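# Guide a ring along a buzz wire to its green end

## Task

Carry the ring along the wire until it reaches the green section at the wire's far end, and leave it hanging there on its own. Nothing, the ring included, may ever touch the thin stretch of the wire; one touch fails the game. Afterwards open the gripper and pull the arm away; the ring only counts as placed if it stays there without the robot supporting it. Nothing may be knocked or placed off the table.

## Robot and tools

Robot: a single seven-joint xArm7 arm with a two-finger parallel gripper and one camera, cam_wrist (896x504), mounted on the hand. Loose objects may occasionally get a short push from outside.

Frame: the scene frame has its origin on the table surface right under the arm's base, +z up, +x forward, +y to the left when facing +x. Positions are in metres, orientations are quaternions written w first (qw, qx, qy, qz). The reported hand position is end_effector_position, the point between the closed finger pads, roughly 2 cm short of the fingertips. The fingers point along the gripper's own +z axis and close along its y axis; closing pushes the tips about 10 mm further along +z.

A row is always 8 numbers: x, y, z, qw, qx, qy, qz, opening. The first seven are an absolute target pose for the hand in the scene frame, not an offset. opening runs from -1 (closed) to +1 (fully open, 0.084 m). Only one arm exists, so every row describes that one gripper.

execute_actions takes {"actions": [...]} with zero or one entry, plus an optional "pictures" flag. An empty list just reports the state. An action {"rows": [[8 numbers], ...], "steps": n} applies one row per control step (1/30 s), up to 15 rows and 15 steps (15 if omitted); if rows run out, the last one repeats. A wait entry {"steps": n} (n up to 300) sends nothing and returns once n steps have elapsed since the previous result, with your reply time counted inside them. A call whose row lies more than 0.6 m from the last reported position along any gripper axis is refused and nothing moves. Repeat the desired quaternion in every row; do not copy back a drifted reading.

move takes "target" (one 8-number row, an absolute pose) and optional "speed" in m/s, 0.002 to 0.5, default 0.25 (rotation capped at twice that in rad/s). It drives the hand along a straight line lasting 0.5 to 10 s; longer paths are cut off at 10 s before arriving. It does not stop for obstacles, the hand can lag, wander or overshoot the speed (especially at full reach), and the opening is set at the start. Its result adds a "move:" line: done (settled near target), or off_target, moving, held, fault, plus any limits hit and the distance left. limits=paced means the pose was clipped; limits=held means some steps were blocked, after which the arm may jump faster than requested.

wait takes "seconds" (0 to 10) and lets the scene run without new commands. zoom_image takes "camera" ("cam_wrist") and "region" [x0, y0, x1, y1] in image pixels from the top-left, at most 504x504, and returns a closer look. show_instructions returns the scene's reference pages; read_manual(section="licences") returns URDF licence text; neither moves anything. finished_scene takes "scene", the number of the current scene, ends and grades it irreversibly. Replying without any tool call ends everything.

Motion limits: each step the commanded pose is clipped to 70 mm and 16 degrees from the measured pose, then solved by damped inverse kinematics favouring position over orientation. After an action the arm continues only to the last clipped pose, so read the result and send the remainder. Joints move at most 3.14 rad/s. The elbow cannot fully straighten. Joint ranges (rad): waist ±6.283, shoulder -2.059 to 2.094, upper arm roll ±6.283, elbow -0.192 to 3.927, forearm roll ±6.283, wrist pitch -1.693 to 3.142, wrist roll ±6.283.

Result lines: the state line gives hand pose and linear/angular velocities; "Hand target" is where the controller is currently heading; grip_measured is the actual finger opening on the same -1..1 scale. "pose unreachable" and HELD mark steps the clearance check altered or blocked (the base mount counts as arm). Joint torques are raw drive outputs with offsets and noise, nonzero even in free air. The wrist camera calibration (K, distortion, T_world_to_cam) is given per scene and may be slightly off.

Gripping: command an opening well under grip_measured to hold; the bigger the gap, the tighter. Roughly 24 N per pad at most; a fast close can squeeze harder. Re-sending grip_measured still applies light pressure.

Hazards: load limits (N m) are waist 46, shoulder 46, upper arm roll 27.6, elbow 27.6, forearm roll 27.6, wrist pitch 18.4, wrist roll 18.4, including held weight; reaching one triggers a TORQUE FAULT (arm backs off, freezes 10 s, rest of call dropped). Holding loads heats motors: MOTOR HOT from 65 °C, OVER-TEMPERATURE FAULT and brakes at 80 °C. Fast contacts and targets set deep past a contact hit hard. Avoid dropping or slipping the ring, slamming, touching the thin wire, and knocking anything off the table. The simulation keeps running while you think; quick, smooth motion with little effort is preferred.

Each tool is called as a command line: name --argument value for each argument, lists and objects as JSON in quotes; but a table of rows of numbers goes row by row, as --pt "numbers of a row", without its own name.

Reference images:

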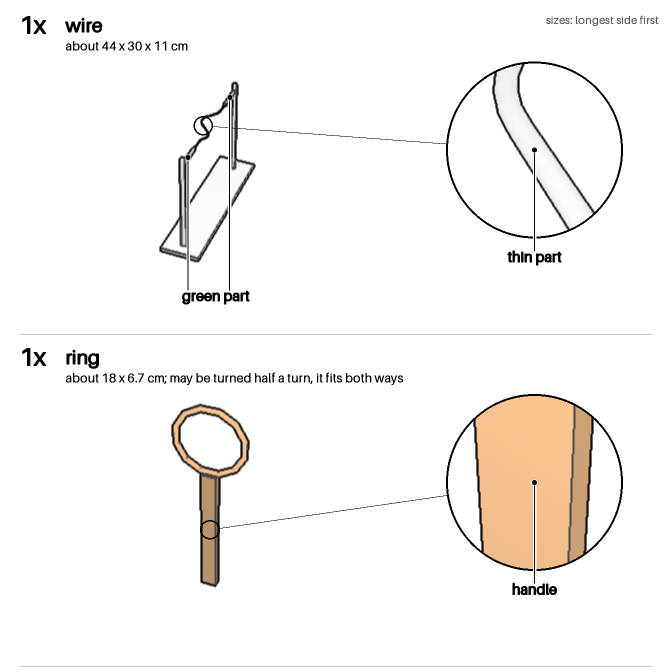

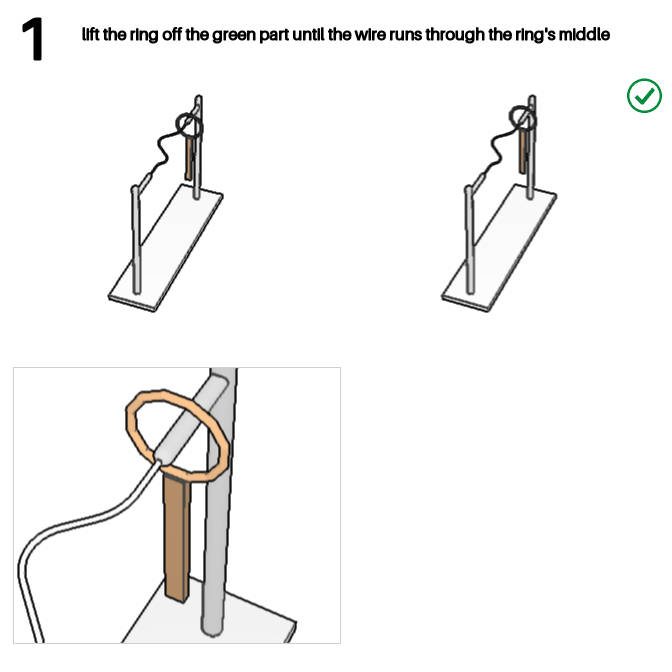

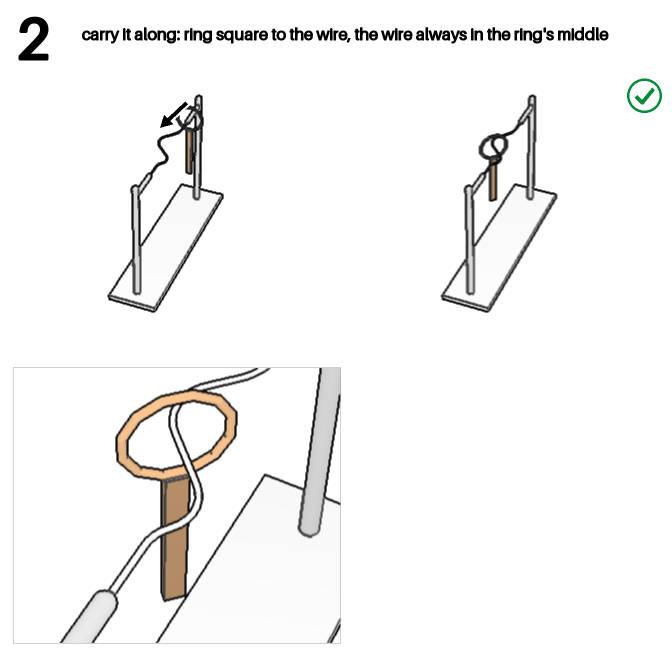

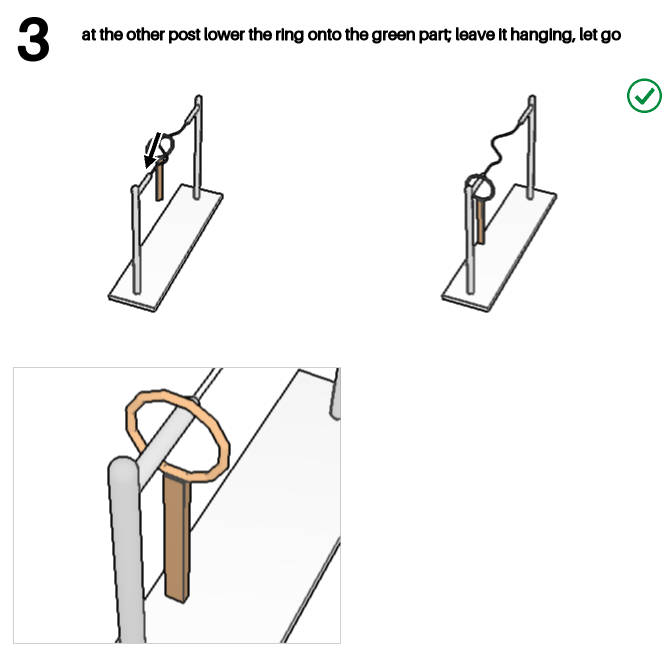

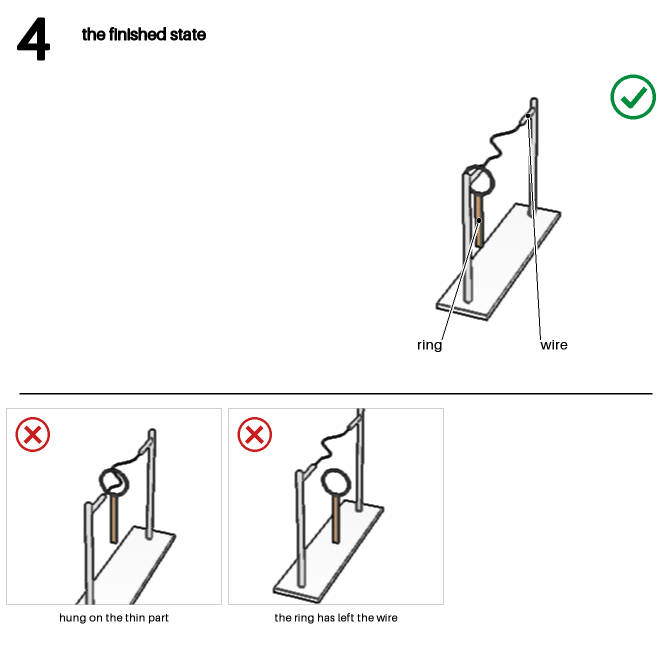

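## Session

execute_actions --actions '[]'

Scene clock: 0.00 s of 4600.00 s.
end_effector_position=(+0.6483, -0.2432, +0.3879) grip_measured=+1.00 end_effector_quat_wxyz=(+0.188, +0.824, +0.533, +0.043) end_effector_velocity=(-0.000, +0.000, -0.001) end_effector_angular_velocity=(+0.000, +0.001, +0.002)
Joint positions: [-0.417  0.522  0.126  1.867 -0.281  1.03  -1.338  0.084]
Joint velocities: [-0.     0.    -0.    -0.001  0.001  0.    -0.002 -0.   ]
Joint torques (N m, as the arm reports them, + toward a larger angle): no reading
Motor temperatures (°C, as the motors report them): [34 28 30 29 29 30 27]
Hand target: +0.648, -0.243, +0.388; +0.188, +0.824, +0.533, +0.043

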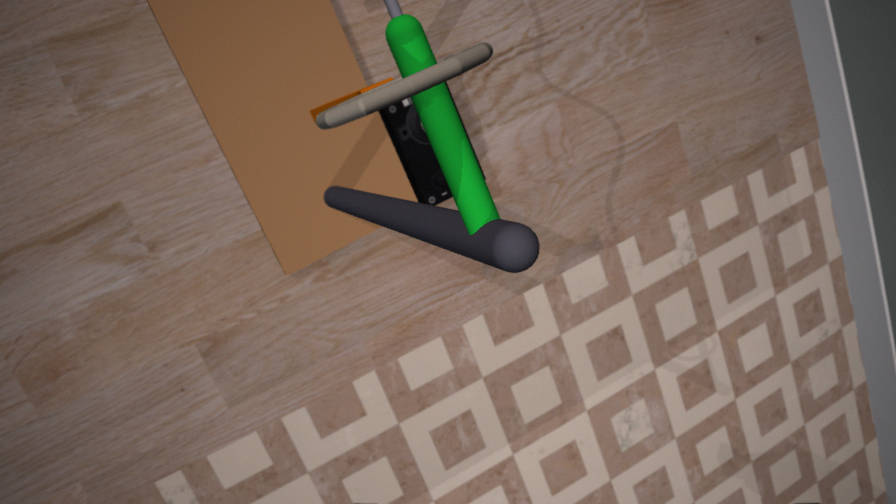

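move --target '[0.537,-0.05,0.46,0,0.966,0,0.259,1]' --speed 0.3

Scene clock: 7.20 s of 4600.00 s.
end_effector_position=(+0.5370, -0.0500, +0.4591) grip_measured=+1.00 end_effector_quat_wxyz=(+0.001, +0.966, +0.001, +0.258) end_effector_velocity=(-0.000, +0.002, +0.001) end_effector_angular_velocity=(-0.001, -0.005, -0.003)
Joint positions: [-0.348 -0.16   0.201  1.123  0.126  0.778 -0.186  0.084]
Joint velocities: [ 0.001 -0.005  0.004 -0.005 -0.003 -0.005  0.009 -0.   ]
Joint torques (N m, as the arm reports them, + toward a larger angle): [ -0.35 -23.67  -1.58  21.66   1.13  -1.79   0.57]
Motor temperatures (°C, as the motors report them): [34 28 30 29 29 30 27]
Hand target: +0.537, -0.050, +0.459; +0.001, +0.966, +0.001, +0.259
Off the commanded pose: 0.001 m, 0 deg.
After step 90, 1.57 s passed at rest.
move: done
camera_calibration (this result's frames):
cam_wrist: T_world_to_cam=[[0.010278, -0.999203, 0.0385658, -0.0489706], [-0.868784, -0.0280186, -0.494398, 0.755679], [0.495085, -0.0284239, -0.86838, 0.259994], [0, 0, 0, 1]] pos_world=[0.528306, -0.0203684, 0.601269]

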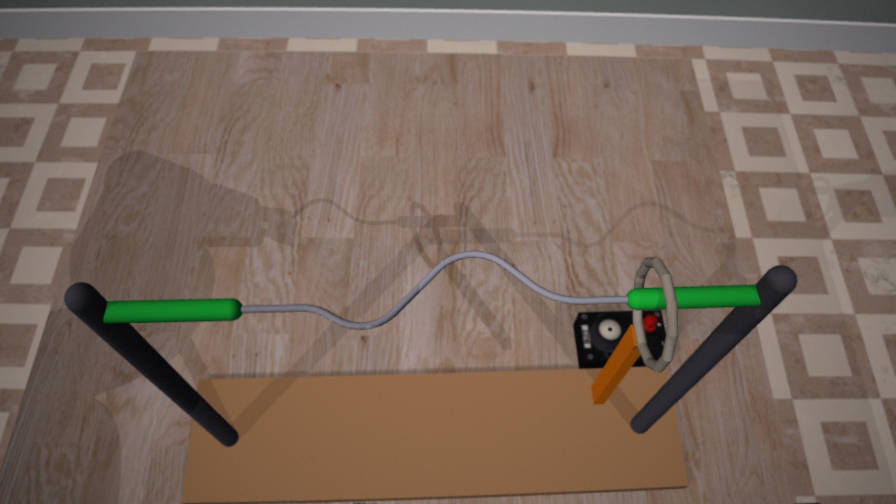

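move --target '[0.49,-0.06,0.2,0,0.7071,0,0.7071,1]' --speed 0.3

Scene clock: 11.67 s of 4600.00 s.
end_effector_position=(+0.4912, -0.0605, +0.2012) grip_measured=+1.00 end_effector_quat_wxyz=(-0.001, +0.707, -0.001, +0.707) end_effector_velocity=(-0.001, +0.001, -0.002) end_effector_angular_velocity=(-0.003, -0.014, -0.007)
Joint positions: [-0.818  1.137  0.516  0.657 -0.493 -1.692 -0.602  0.084]
Joint velocities: [-0.044  0.048  0.045  0.007 -0.025  0.    -0.066  0.   ]
Joint torques (N m, as the arm reports them, + toward a larger angle): [  0.38 -29.63   8.05   0.35   0.1   -1.21   0.75]
Motor temperatures (°C, as the motors report them): [34 28 30 29 29 30 27]
Hand target: +0.491, -0.060, +0.201; -0.001, +0.706, -0.001, +0.708
Off the commanded pose: 0.002 m, 0 deg.
joint sent to its limit — the command would take joint 6 (wrist pitch) past its lower limit, so that joint was sent only as far as its limit.
move: done; limits=paced
camera_calibration (this result's frames):
cam_wrist: T_world_to_cam=[[-0.0264954, -0.999356, 0.0241999, -0.0280637], [-0.00443491, -0.0240907, -0.9997, 0.265477], [0.999639, -0.0265948, -0.00379376, -0.363232], [0, 0, 0, 1]] pos_world=[0.363535, -0.0313102, 0.264698]

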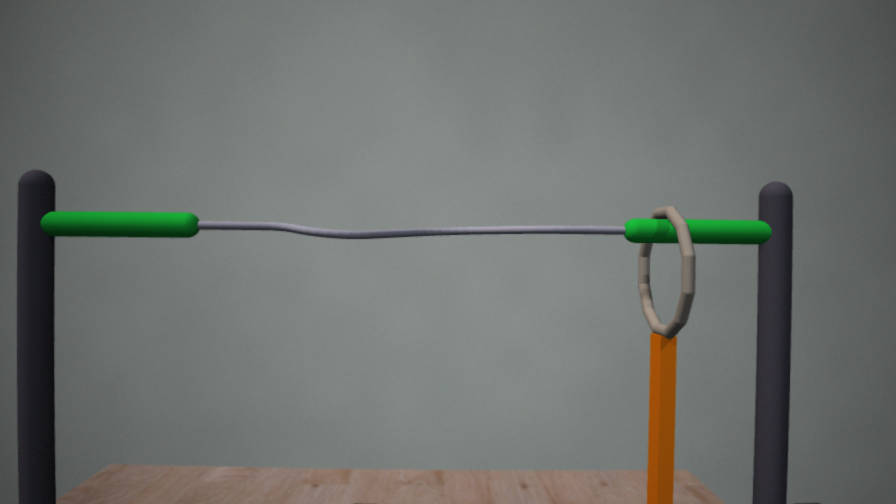

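move --target '[0.62,-0.149,0.17,0,0.7071,0,0.7071,0.1]' --speed 0.15

Scene clock: 18.67 s of 4600.00 s.
end_effector_position=(+0.6198, -0.1492, +0.1704) grip_measured=+0.09 end_effector_quat_wxyz=(+0.000, +0.707, -0.000, +0.707) end_effector_velocity=(+0.002, -0.001, -0.000) end_effector_angular_velocity=(-0.001, -0.002, -0.000)
Joint positions: [-0.829  1.267  0.471  1.217 -0.597 -1.303 -0.374  0.048]
Joint velocities: [ 0.     0.004 -0.     0.01  -0.003  0.004  0.003 -0.   ]
Joint torques (N m, as the arm reports them, + toward a larger angle): [ -0.16 -39.08   9.46   6.81   0.49  -1.38   0.54]
Motor temperatures (°C, as the motors report them): [34 28 30 29 29 30 27]
Hand target: +0.620, -0.149, +0.170; +0.000, +0.707, -0.000, +0.707
Off the commanded pose: 0.000 m, 0 deg.
After step 90, 2.40 s passed at rest.
move: done
camera_calibration (this result's frames):
cam_wrist: T_world_to_cam=[[-0.0274581, -0.999275, 0.0263781, -0.112371], [-0.00563983, -0.0262327, -0.99964, 0.233491], [0.999607, -0.027597, -0.00491543, -0.494215], [0, 0, 0, 1]] pos_world=[0.492252, -0.119803, 0.233941]

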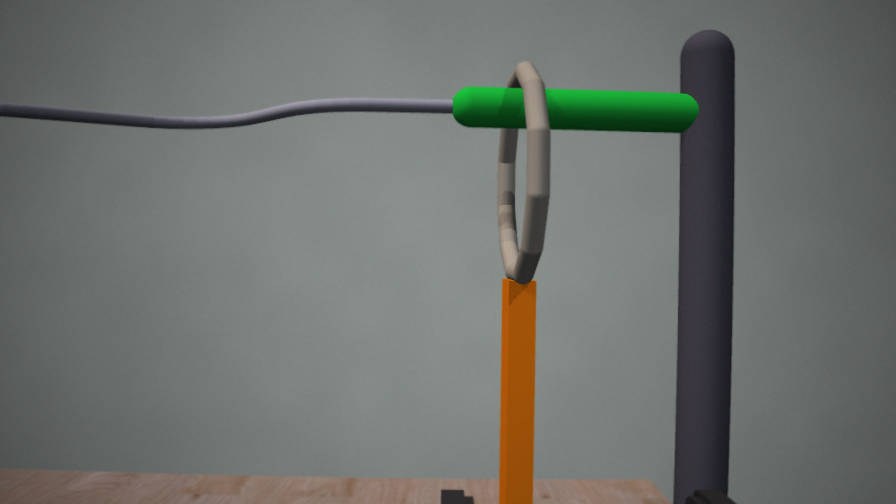

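move --target '[0.687,-0.147,0.17,0,0.7071,0,0.7071,0.1]' --speed 0.08

move --target '[0.687,-0.147,0.17,0,0.7071,0,0.7071,-0.6]'

Scene clock: 21.43 s of 4600.00 s.
end_effector_position=(+0.6868, -0.1473, +0.1701) grip_measured=+0.09 end_effector_quat_wxyz=(+0.000, +0.707, -0.000, +0.707) end_effector_velocity=(+0.002, +0.001, +0.000) end_effector_angular_velocity=(+0.003, -0.001, +0.001)
Joint positions: [-0.745  1.358  0.512  1.486 -0.569 -1.147 -0.334  0.048]
Joint velocities: [ 0.002  0.004  0.002  0.008 -0.001  0.004  0.003  0.   ]
Joint torques (N m, as the arm reports them, + toward a larger angle): [ -0.11 -43.2    9.98   9.07   0.46  -1.33   0.79]
Motor temperatures (°C, as the motors report them): [34 28 30 29 29 30 27]
Hand target: +0.687, -0.147, +0.170; +0.000, +0.707, -0.000, +0.707
Off the commanded pose: 0.000 m, 0 deg.
move: done
camera_calibration (this result's frames):
cam_wrist: T_world_to_cam=[[-0.0274196, -0.99928, 0.0262186, -0.10865], [-0.00555869, -0.0260757, -0.999645, 0.233586], [0.999609, -0.0275556, -0.0048397, -0.561105], [0, 0, 0, 1]] pos_world=[0.559205, -0.117943, 0.233636]

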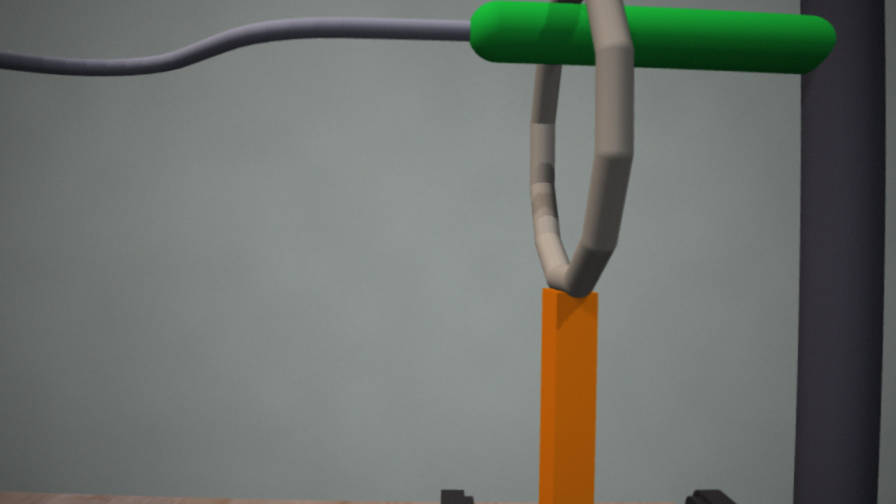

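Scene clock: 22.13 s of 4600.00 s.
end_effector_position=(+0.6870, -0.1470, +0.1700) grip_measured=-0.62 end_effector_quat_wxyz=(+0.000, +0.707, -0.000, +0.707) end_effector_velocity=(+0.000, +0.000, -0.000) end_effector_angular_velocity=(+0.001, +0.001, -0.000)
Joint positions: [-0.745  1.358  0.512  1.488 -0.569 -1.147 -0.334  0.017]
Joint velocities: [-0.     0.     0.    -0.     0.     0.001  0.001  0.   ]
Joint torques (N m, as the arm reports them, + toward a larger angle): [ -0.07 -43.08  10.21   9.1    0.52  -1.23   0.7 ]
Motor temperatures (°C, as the motors report them): [34 28 30 29 29 30 27]
Hand target: +0.687, -0.147, +0.170; +0.000, +0.707, -0.000, +0.707
Off the commanded pose: 0.000 m, 0 deg.
move: done
camera_calibration (this result's frames):
cam_wrist: T_world_to_cam=[[-0.0269879, -0.999287, 0.0264042, -0.108642], [-0.00530102, -0.0262703, -0.999641, 0.233291], [0.999622, -0.0271182, -0.00458825, -0.561297], [0, 0, 0, 1]] pos_world=[0.559389, -0.117658, 0.233501]

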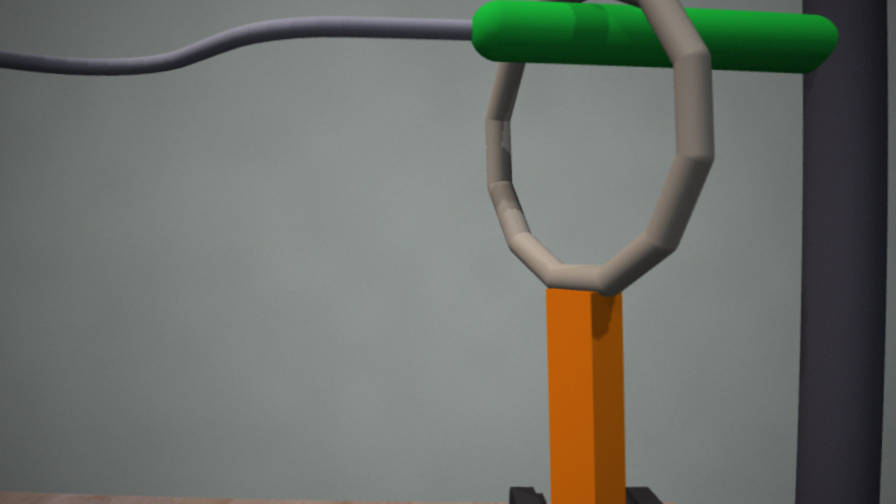

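Twisted some; closing should align it.

execute_actions --actions '[{"rows":[[0.687,-0.147,0.17,0,0.7071,0,0.7071,-0.63],[0.687,-0.147,0.17,0,0.7071,0,0.7071,-0.65],[0.687,-0.147,0.17,0,0.7071,0,0.7071,-0.67],[0.687,-0.147,0.17,0,0.7071,0,0.7071,-0.69],[0.687,-0.147,0.17,0,0.7071,0,0.7071,-0.71],[0.687,-0.147,0.17,0,0.7071,0,0.7071,-0.73],[0.687,-0.147,0.17,0,0.7071,0,0.7071,-0.75],[0.687,-0.147,0.17,0,0.7071,0,0.7071,-0.77],[0.687,-0.147,0.17,0,0.7071,0,0.7071,-0.79],[0.687,-0.147,0.17,0,0.7071,0,0.7071,-0.82],[0.687,-0.147,0.17,0,0.7071,0,0.7071,-0.86],[0.687,-0.147,0.17,0,0.7071,0,0.7071,-0.92]]}]' --pictures false

move --target '[0.687,-0.147,0.19,0,0.7071,0,0.7071,-1]' --speed 0.04

Scene clock: 27.17 s of 4600.00 s.
end_effector_position=(+0.6870, -0.1470, +0.1700) grip_measured=-0.82 end_effector_quat_wxyz=(-0.000, +0.707, +0.000, +0.707) end_effector_velocity=(+0.000, +0.000, -0.000) end_effector_angular_velocity=(-0.000, +0.001, +0.001)
Joint positions: [-0.745  1.358  0.512  1.488 -0.57  -1.147 -0.334  0.008]
Joint velocities: [-0.    -0.     0.    -0.    -0.001  0.002 -0.    -0.   ]
Joint torques (N m, as the arm reports them, + toward a larger angle): [  0.01 -43.16  10.2    9.08   0.45  -1.19   0.67]
Motor temperatures (°C, as the motors report them): [34 28 30 29 29 30 27]
Hand target: +0.687, -0.147, +0.170; +0.000, +0.707, +0.000, +0.707
Off the commanded pose: 0.000 m, 0 deg.
Steps of this call (steps 1 to 110: nothing new was sent; then 0.87 s passed at rest; steps 111 to 125: all 15 steps of this action). Readings (end_effector_position):
111: (+0.6870, -0.1470, +0.1700)
112: (+0.6870, -0.1470, +0.1700)
114: (+0.6870, -0.1470, +0.1700)
118: (+0.6870, -0.1470, +0.1700)
125: the state above

Scene clock: 28.23 s of 4600.00 s.
end_effector_position=(+0.6869, -0.1469, +0.1897) grip_measured=-0.82 end_effector_quat_wxyz=(-0.000, +0.707, +0.000, +0.707) end_effector_velocity=(-0.001, -0.000, -0.001) end_effector_angular_velocity=(+0.004, +0.005, -0.001)
Joint positions: [-0.755  1.3    0.522  1.437 -0.548 -1.139 -0.336  0.008]
Joint velocities: [-0.001 -0.003 -0.    -0.006  0.003  0.001  0.002  0.   ]
Joint torques (N m, as the arm reports them, + toward a larger angle): [  0.3  -42.92  10.36   9.44   0.48  -1.33   0.77]
Motor temperatures (°C, as the motors report them): [34 28 30 29 29 30 27]
Hand target: +0.687, -0.147, +0.190; -0.000, +0.707, +0.000, +0.707
Off the commanded pose: 0.000 m, 0 deg.
move: done
camera_calibration (this result's frames):
cam_wrist: T_world_to_cam=[[-0.026751, -0.999291, 0.0264879, -0.109229], [-0.00552249, -0.0263493, -0.999638, 0.25312], [0.999627, -0.0268876, -0.00481371, -0.561033], [0, 0, 0, 1]] pos_world=[0.5593, -0.117567, 0.253221]

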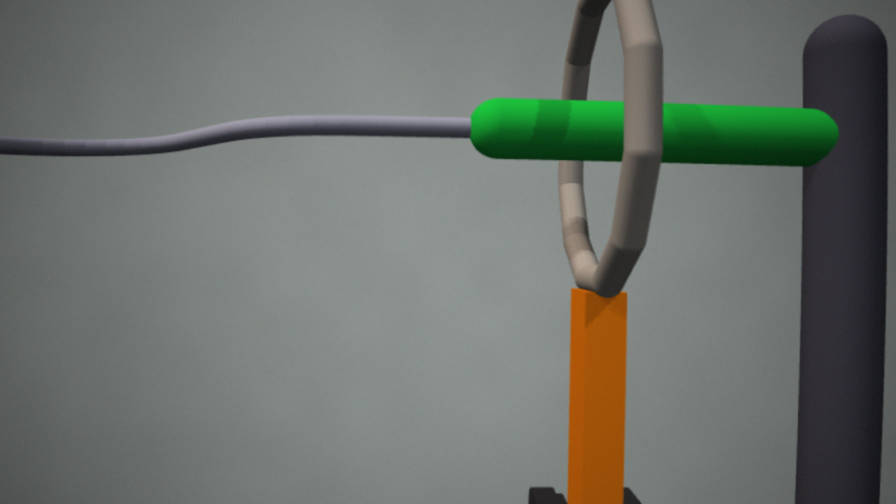

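move --target '[0.687,-0.098,0.189,0,0.7071,0,0.7071,-1]' --speed 0.05

move --target '[0.707,-0.044,0.188,0,0.7071,0,0.7071,-1]' --speed 0.05

Scene clock: 31.30 s of 4600.00 s.
end_effector_position=(+0.6871, -0.0984, +0.1890) grip_measured=-0.82 end_effector_quat_wxyz=(+0.000, +0.707, -0.000, +0.707) end_effector_velocity=(-0.000, +0.000, -0.000) end_effector_angular_velocity=(-0.002, +0.001, -0.003)
Joint positions: [-0.678  1.296  0.553  1.383 -0.441 -1.199 -0.421  0.008]
Joint velocities: [ 0.002  0.    -0.    -0.001  0.005 -0.003 -0.004 -0.   ]
Joint torques (N m, as the arm reports them, + toward a larger angle): [ -0.37 -42.53  10.96   8.87   0.28  -1.23   0.65]
Motor temperatures (°C, as the motors report them): [34 28 30 29 29 30 27]
Hand target: +0.687, -0.098, +0.189; -0.000, +0.707, -0.000, +0.707
Off the commanded pose: 0.000 m, 0 deg.
move: done
camera_calibration (this result's frames):
cam_wrist: T_world_to_cam=[[-0.0270925, -0.999285, 0.026359, -0.060437], [-0.00526617, -0.0262257, -0.999642, 0.253519], [0.999619, -0.0272216, -0.00455188, -0.559965], [0, 0, 0, 1]] pos_world=[0.55945, -0.0689883, 0.252472]

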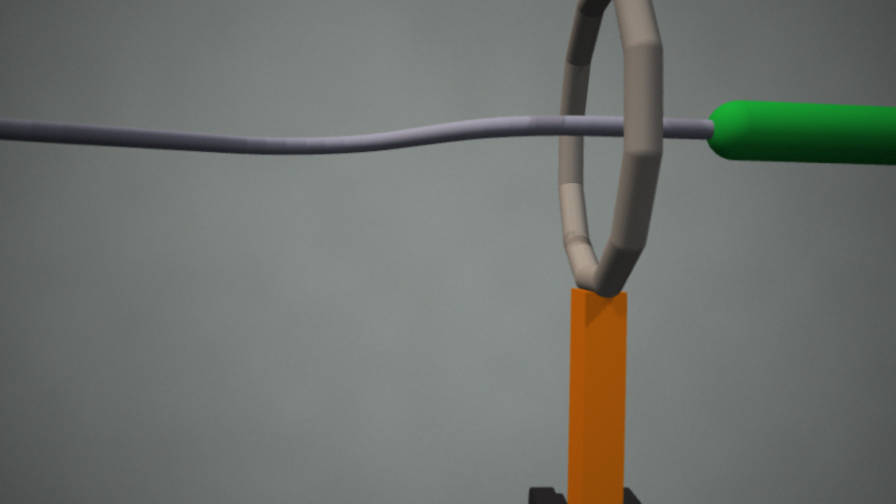

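Scene clock: 32.80 s of 4600.00 s.
end_effector_position=(+0.7070, -0.0444, +0.1880) grip_measured=-0.82 end_effector_quat_wxyz=(+0.000, +0.707, -0.000, +0.707) end_effector_velocity=(+0.001, -0.001, -0.000) end_effector_angular_velocity=(-0.000, +0.000, -0.005)
Joint positions: [-0.562  1.335  0.6    1.445 -0.33  -1.204 -0.496  0.008]
Joint velocities: [ 0.002  0.001  0.     0.005  0.006  0.    -0.002 -0.   ]
Joint torques (N m, as the arm reports them, + toward a larger angle): [  0.08 -43.37  11.39   9.11   0.08  -1.35   0.74]
Motor temperatures (°C, as the motors report them): [34 28 30 29 29 30 27]
Hand target: +0.707, -0.044, +0.188; -0.000, +0.707, -0.000, +0.707
Off the commanded pose: 0.000 m, 0 deg.
move: done
camera_calibration (this result's frames):
cam_wrist: T_world_to_cam=[[-0.0272228, -0.999286, 0.0262115, -0.00586084], [-0.00534605, -0.0260753, -0.999646, 0.25415], [0.999615, -0.0273533, -0.00463238, -0.578414], [0, 0, 0, 1]] pos_world=[0.579391, -0.0150511, 0.251534]

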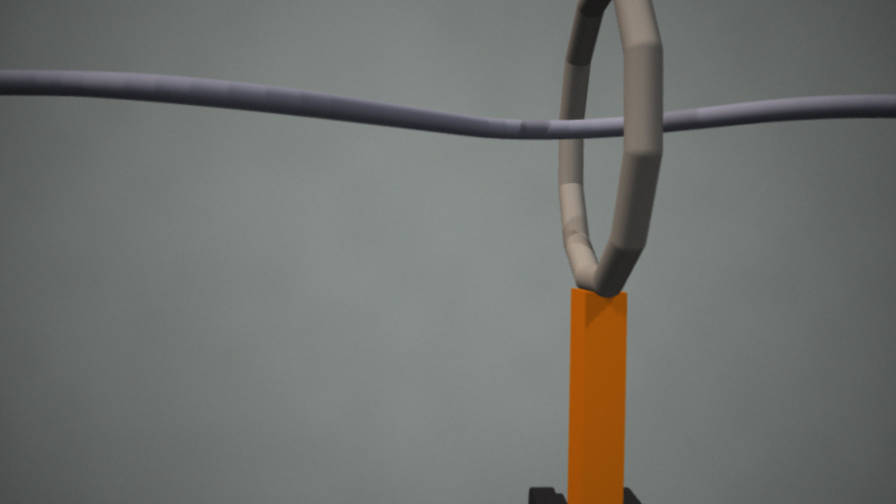

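move --target '[0.707,-0.023,0.188,0,0.7071,0,0.7071,-1]' --speed 0.05

move --target '[0.674,0.02,0.187,0,0.7071,0,0.7071,-1]' --speed 0.04

move --target '[0.675,0.07,0.188,0,0.7071,0,0.7071,-1]' --speed 0.05

Scene clock: 35.90 s of 4600.00 s.
end_effector_position=(+0.7070, -0.0233, +0.1880) grip_measured=-0.82 end_effector_quat_wxyz=(+0.000, +0.707, -0.000, +0.707) end_effector_velocity=(-0.000, -0.000, -0.000) end_effector_angular_velocity=(-0.002, +0.000, -0.003)
Joint positions: [-0.524  1.34   0.615  1.444 -0.289 -1.223 -0.526  0.008]
Joint velocities: [ 0.001  0.001 -0.     0.001  0.003 -0.002 -0.003  0.   ]
Joint torques (N m, as the arm reports them, + toward a larger angle): [ -0.1  -43.01  11.34   9.    -0.04  -1.25   0.85]
Motor temperatures (°C, as the motors report them): [34 28 30 29 29 30 27]
Hand target: +0.707, -0.023, +0.188; -0.000, +0.707, -0.000, +0.707
Off the commanded pose: 0.000 m, 0 deg.
move: done
camera_calibration (this result's frames):
cam_wrist: T_world_to_cam=[[-0.0271701, -0.999281, 0.0264525, 0.0151281], [-0.00529745, -0.0263179, -0.99964, 0.25462], [0.999617, -0.0273005, -0.00457858, -0.57789], [0, 0, 0, 1]] pos_world=[0.579429, 0.0060416, 0.251482]

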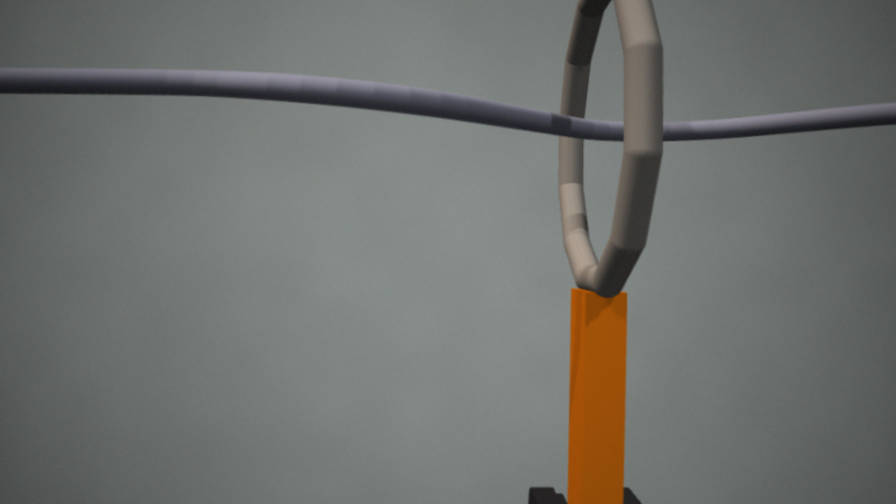

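Scene clock: 37.60 s of 4600.00 s.
end_effector_position=(+0.6742, +0.0199, +0.1869) grip_measured=-0.82 end_effector_quat_wxyz=(-0.000, +0.707, -0.000, +0.707) end_effector_velocity=(-0.001, +0.001, -0.000) end_effector_angular_velocity=(+0.000, -0.000, -0.001)
Joint positions: [-0.478  1.321  0.643  1.315 -0.217 -1.35  -0.591  0.008]
Joint velocities: [ 0.     0.001  0.    -0.004  0.001 -0.005 -0.001  0.   ]
Joint torques (N m, as the arm reports them, + toward a larger angle): [ -0.15 -40.32  11.6    7.29   0.08  -1.27   0.67]
Motor temperatures (°C, as the motors report them): [34 28 30 29 29 30 27]
Hand target: +0.674, +0.020, +0.187; -0.000, +0.707, -0.000, +0.707
Off the commanded pose: 0.000 m, 0 deg.
move: done
camera_calibration (this result's frames):
cam_wrist: T_world_to_cam=[[-0.0270108, -0.999288, 0.0263602, 0.0573473], [-0.00519788, -0.026229, -0.999642, 0.254477], [0.999622, -0.0271381, -0.00448571, -0.54391], [0, 0, 0, 1]] pos_world=[0.546576, 0.0492204, 0.250434]

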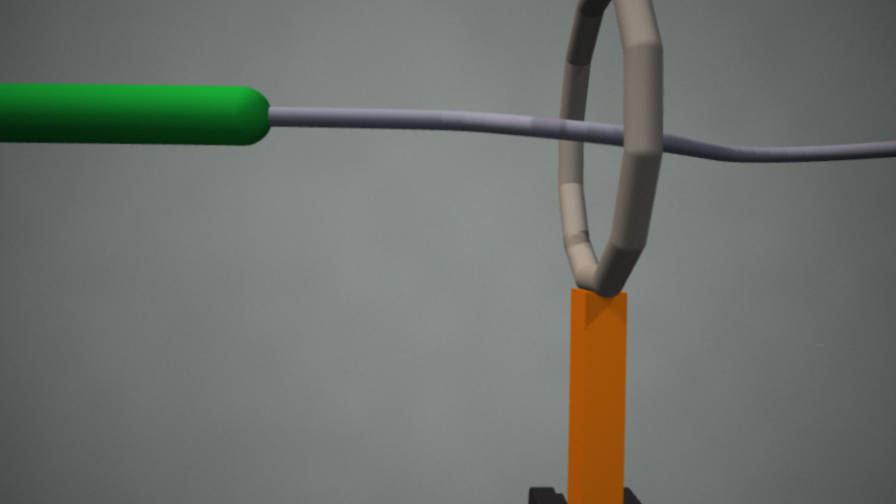

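Scene clock: 38.93 s of 4600.00 s.
end_effector_position=(+0.6751, +0.0696, +0.1880) grip_measured=-0.82 end_effector_quat_wxyz=(+0.000, +0.707, -0.000, +0.707) end_effector_velocity=(+0.000, -0.000, -0.001) end_effector_angular_velocity=(-0.000, +0.000, -0.004)
Joint positions: [-0.378  1.349  0.687  1.357 -0.132 -1.381 -0.651  0.008]
Joint velocities: [ 0.003  0.002 -0.     0.004  0.004 -0.001 -0.001  0.   ]
Joint torques (N m, as the arm reports them, + toward a larger angle): [  0.13 -40.7   12.01   7.49  -0.28  -1.15   0.7 ]
Motor temperatures (°C, as the motors report them): [34 28 30 29 29 30 27]
Hand target: +0.675, +0.070, +0.188; -0.000, +0.707, -0.000, +0.707
Off the commanded pose: 0.000 m, 0 deg.
move: done
camera_calibration (this result's frames):
cam_wrist: T_world_to_cam=[[-0.0272235, -0.999284, 0.0262762, 0.107209], [-0.00535564, -0.0261397, -0.999644, 0.256931], [0.999615, -0.0273546, -0.00464019, -0.543401], [0, 0, 0, 1]] pos_world=[0.547487, 0.0989834, 0.251501]

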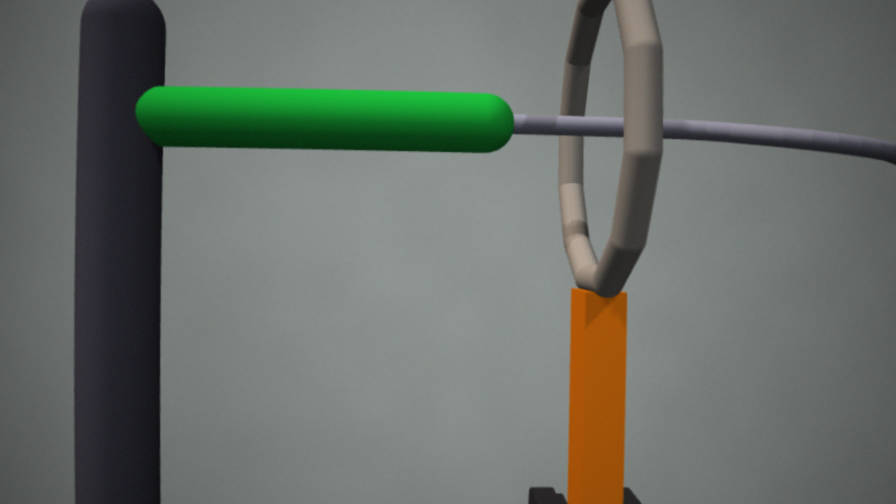

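move --target '[0.673,0.119,0.186,0,0.7071,0,0.7071,-1]' --speed 0.06

move --target '[0.673,0.119,0.17,0,0.7071,0,0.7071,-1]' --speed 0.03

Scene clock: 41.60 s of 4600.00 s.
end_effector_position=(+0.6731, +0.1185, +0.1860) grip_measured=-0.82 end_effector_quat_wxyz=(+0.000, +0.707, -0.000, +0.707) end_effector_velocity=(+0.001, -0.000, -0.000) end_effector_angular_velocity=(-0.001, -0.001, -0.005)
Joint positions: [-0.274  1.389  0.726  1.42  -0.061 -1.41  -0.704  0.008]
Joint velocities: [ 0.004  0.002  0.     0.007  0.004 -0.001 -0.002 -0.   ]
Joint torques (N m, as the arm reports them, + toward a larger angle): [ -0.14 -41.51  12.43   7.2   -0.07  -1.07   0.68]
Motor temperatures (°C, as the motors report them): [34 28 30 29 29 30 27]
Hand target: +0.673, +0.119, +0.186; -0.000, +0.707, -0.000, +0.707
Off the commanded pose: 0.000 m, 0 deg.
move: done
camera_calibration (this result's frames):
cam_wrist: T_world_to_cam=[[-0.0273092, -0.999282, 0.0262771, 0.156158], [-0.00536993, -0.0261399, -0.999644, 0.256233], [0.999613, -0.0274406, -0.00465221, -0.540105], [0, 0, 0, 1]] pos_world=[0.545536, 0.147923, 0.249525]

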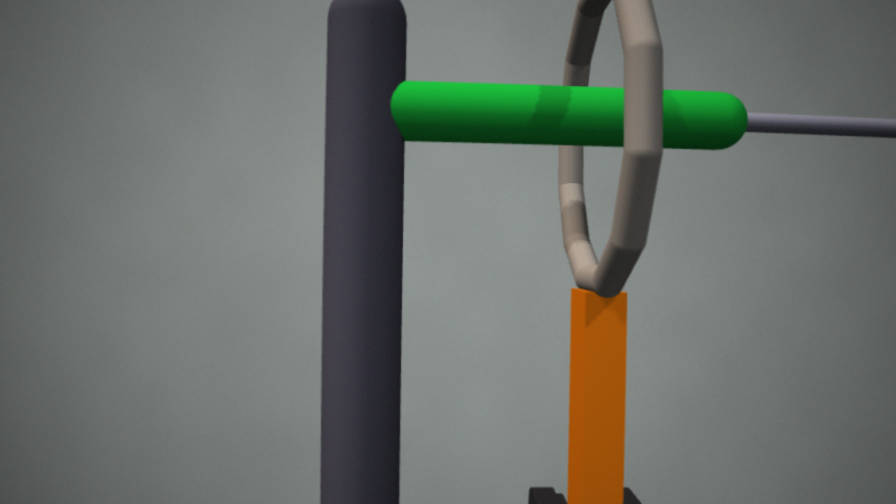

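Scene clock: 42.47 s of 4600.00 s.
end_effector_position=(+0.6731, +0.1190, +0.1702) grip_measured=-0.82 end_effector_quat_wxyz=(+0.000, +0.707, -0.000, +0.707) end_effector_velocity=(+0.000, +0.000, -0.000) end_effector_angular_velocity=(+0.000, -0.001, -0.000)
Joint positions: [-0.26   1.431  0.711  1.458 -0.081 -1.413 -0.693  0.008]
Joint velocities: [ 0.001  0.003 -0.     0.004 -0.002 -0.     0.    -0.   ]
Joint torques (N m, as the arm reports them, + toward a larger angle): [ -0.26 -41.47  12.35   7.17   0.04  -1.14   0.65]
Motor temperatures (°C, as the motors report them): [34 28 30 29 29 30 27]
Hand target: +0.673, +0.119, +0.170; +0.000, +0.707, -0.000, +0.707
Off the commanded pose: 0.000 m, 0 deg.
move: done
camera_calibration (this result's frames):
cam_wrist: T_world_to_cam=[[-0.0271371, -0.999287, 0.0262539, 0.156887], [-0.00522395, -0.0261215, -0.999645, 0.240329], [0.999618, -0.0272646, -0.00451137, -0.540175], [0, 0, 0, 1]] pos_world=[0.545481, 0.148326, 0.233688]

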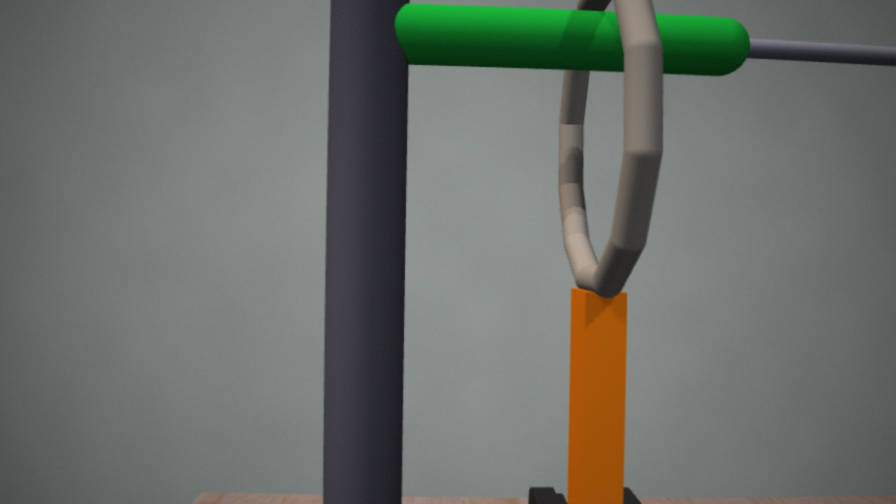

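move --target '[0.673,0.119,0.169,0,0.7071,0,0.7071,-0.25]'

move --target '[0.55,0.119,0.18,0,0.74,0,0.673,-0.25]' --speed 0.1

Scene clock: 44.83 s of 4600.00 s.
end_effector_position=(+0.6730, +0.1190, +0.1690) grip_measured=-0.27 end_effector_quat_wxyz=(+0.000, +0.707, -0.000, +0.707) end_effector_velocity=(+0.000, +0.000, +0.001) end_effector_angular_velocity=(+0.000, -0.003, +0.000)
Joint positions: [-0.259  1.434  0.71   1.461 -0.083 -1.413 -0.693  0.032]
Joint velocities: [ 0.    -0.     0.     0.001 -0.002 -0.001  0.    -0.   ]
Joint torques (N m, as the arm reports them, + toward a larger angle): [ -0.18 -41.38  12.     7.09  -0.08  -1.07   0.69]
Motor temperatures (°C, as the motors report them): [34 28 31 29 29 30 27]
Hand target: +0.673, +0.119, +0.169; +0.000, +0.707, -0.000, +0.707
Off the commanded pose: 0.000 m, 0 deg.
move: done
camera_calibration (this result's frames):
cam_wrist: T_world_to_cam=[[-0.0269856, -0.999287, 0.026396, 0.156825], [-0.00529206, -0.0262624, -0.999641, 0.239217], [0.999622, -0.0271156, -0.00457958, -0.540105], [0, 0, 0, 1]] pos_world=[0.545399, 0.14835, 0.232518]

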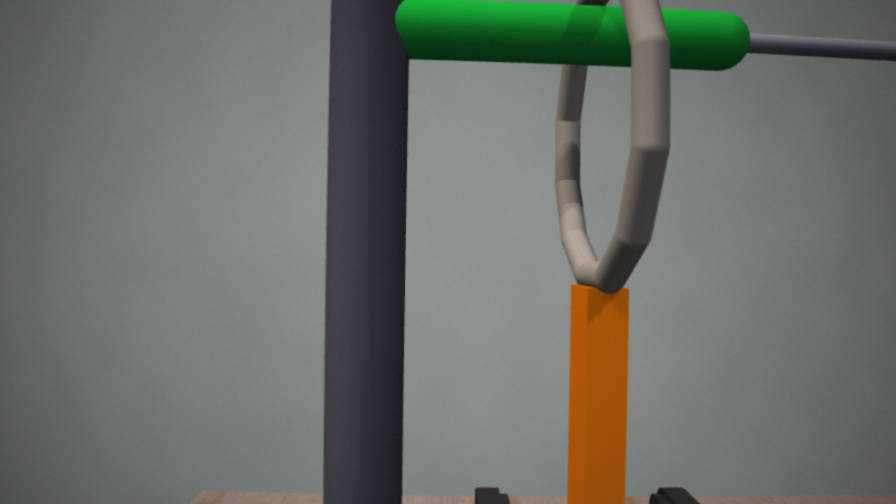

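Scene clock: 46.53 s of 4600.00 s.
end_effector_position=(+0.5501, +0.1193, +0.1797) grip_measured=-0.27 end_effector_quat_wxyz=(-0.000, +0.740, +0.000, +0.673) end_effector_velocity=(-0.002, +0.000, +0.000) end_effector_angular_velocity=(+0.000, +0.001, +0.001)
Joint positions: [-0.361  1.289  0.759  0.937  0.012 -1.69  -0.724  0.032]
Joint velocities: [-0.001 -0.001  0.001 -0.007  0.    -0.004 -0.    -0.   ]
Joint torques (N m, as the arm reports them, + toward a larger angle): [ -0.02 -32.18  12.1    2.65  -0.06  -1.14   0.68]
Motor temperatures (°C, as the motors report them): [34 28 31 29 29 30 27]
Hand target: +0.550, +0.119, +0.180; -0.000, +0.740, +0.000, +0.673
Off the commanded pose: 0.000 m, 0 deg.
move: done
camera_calibration (this result's frames):
cam_wrist: T_world_to_cam=[[-0.0240545, -0.999287, 0.0290884, 0.151413], [-0.0993616, -0.026563, -0.994697, 0.300146], [0.994761, -0.0268172, -0.0986519, -0.397668], [0, 0, 0, 1]] pos_world=[0.429049, 0.148613, 0.254919]

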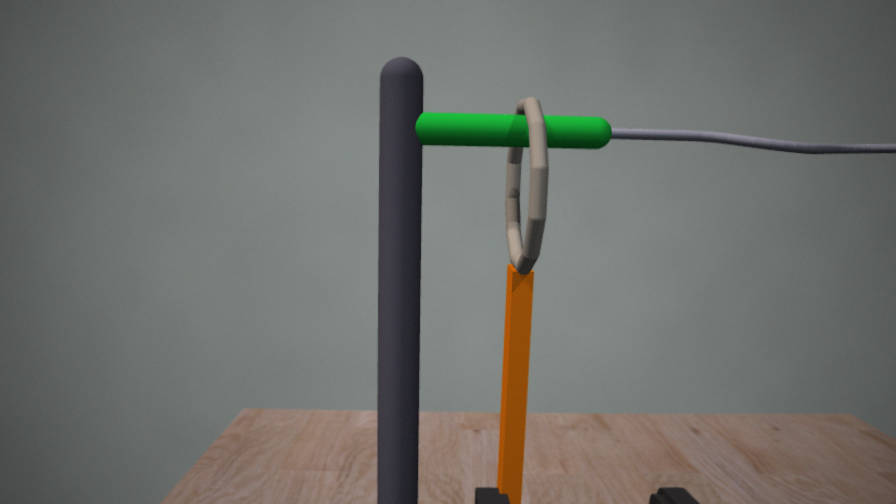

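finished_scene --scene 1

The scene is finished: the task was done.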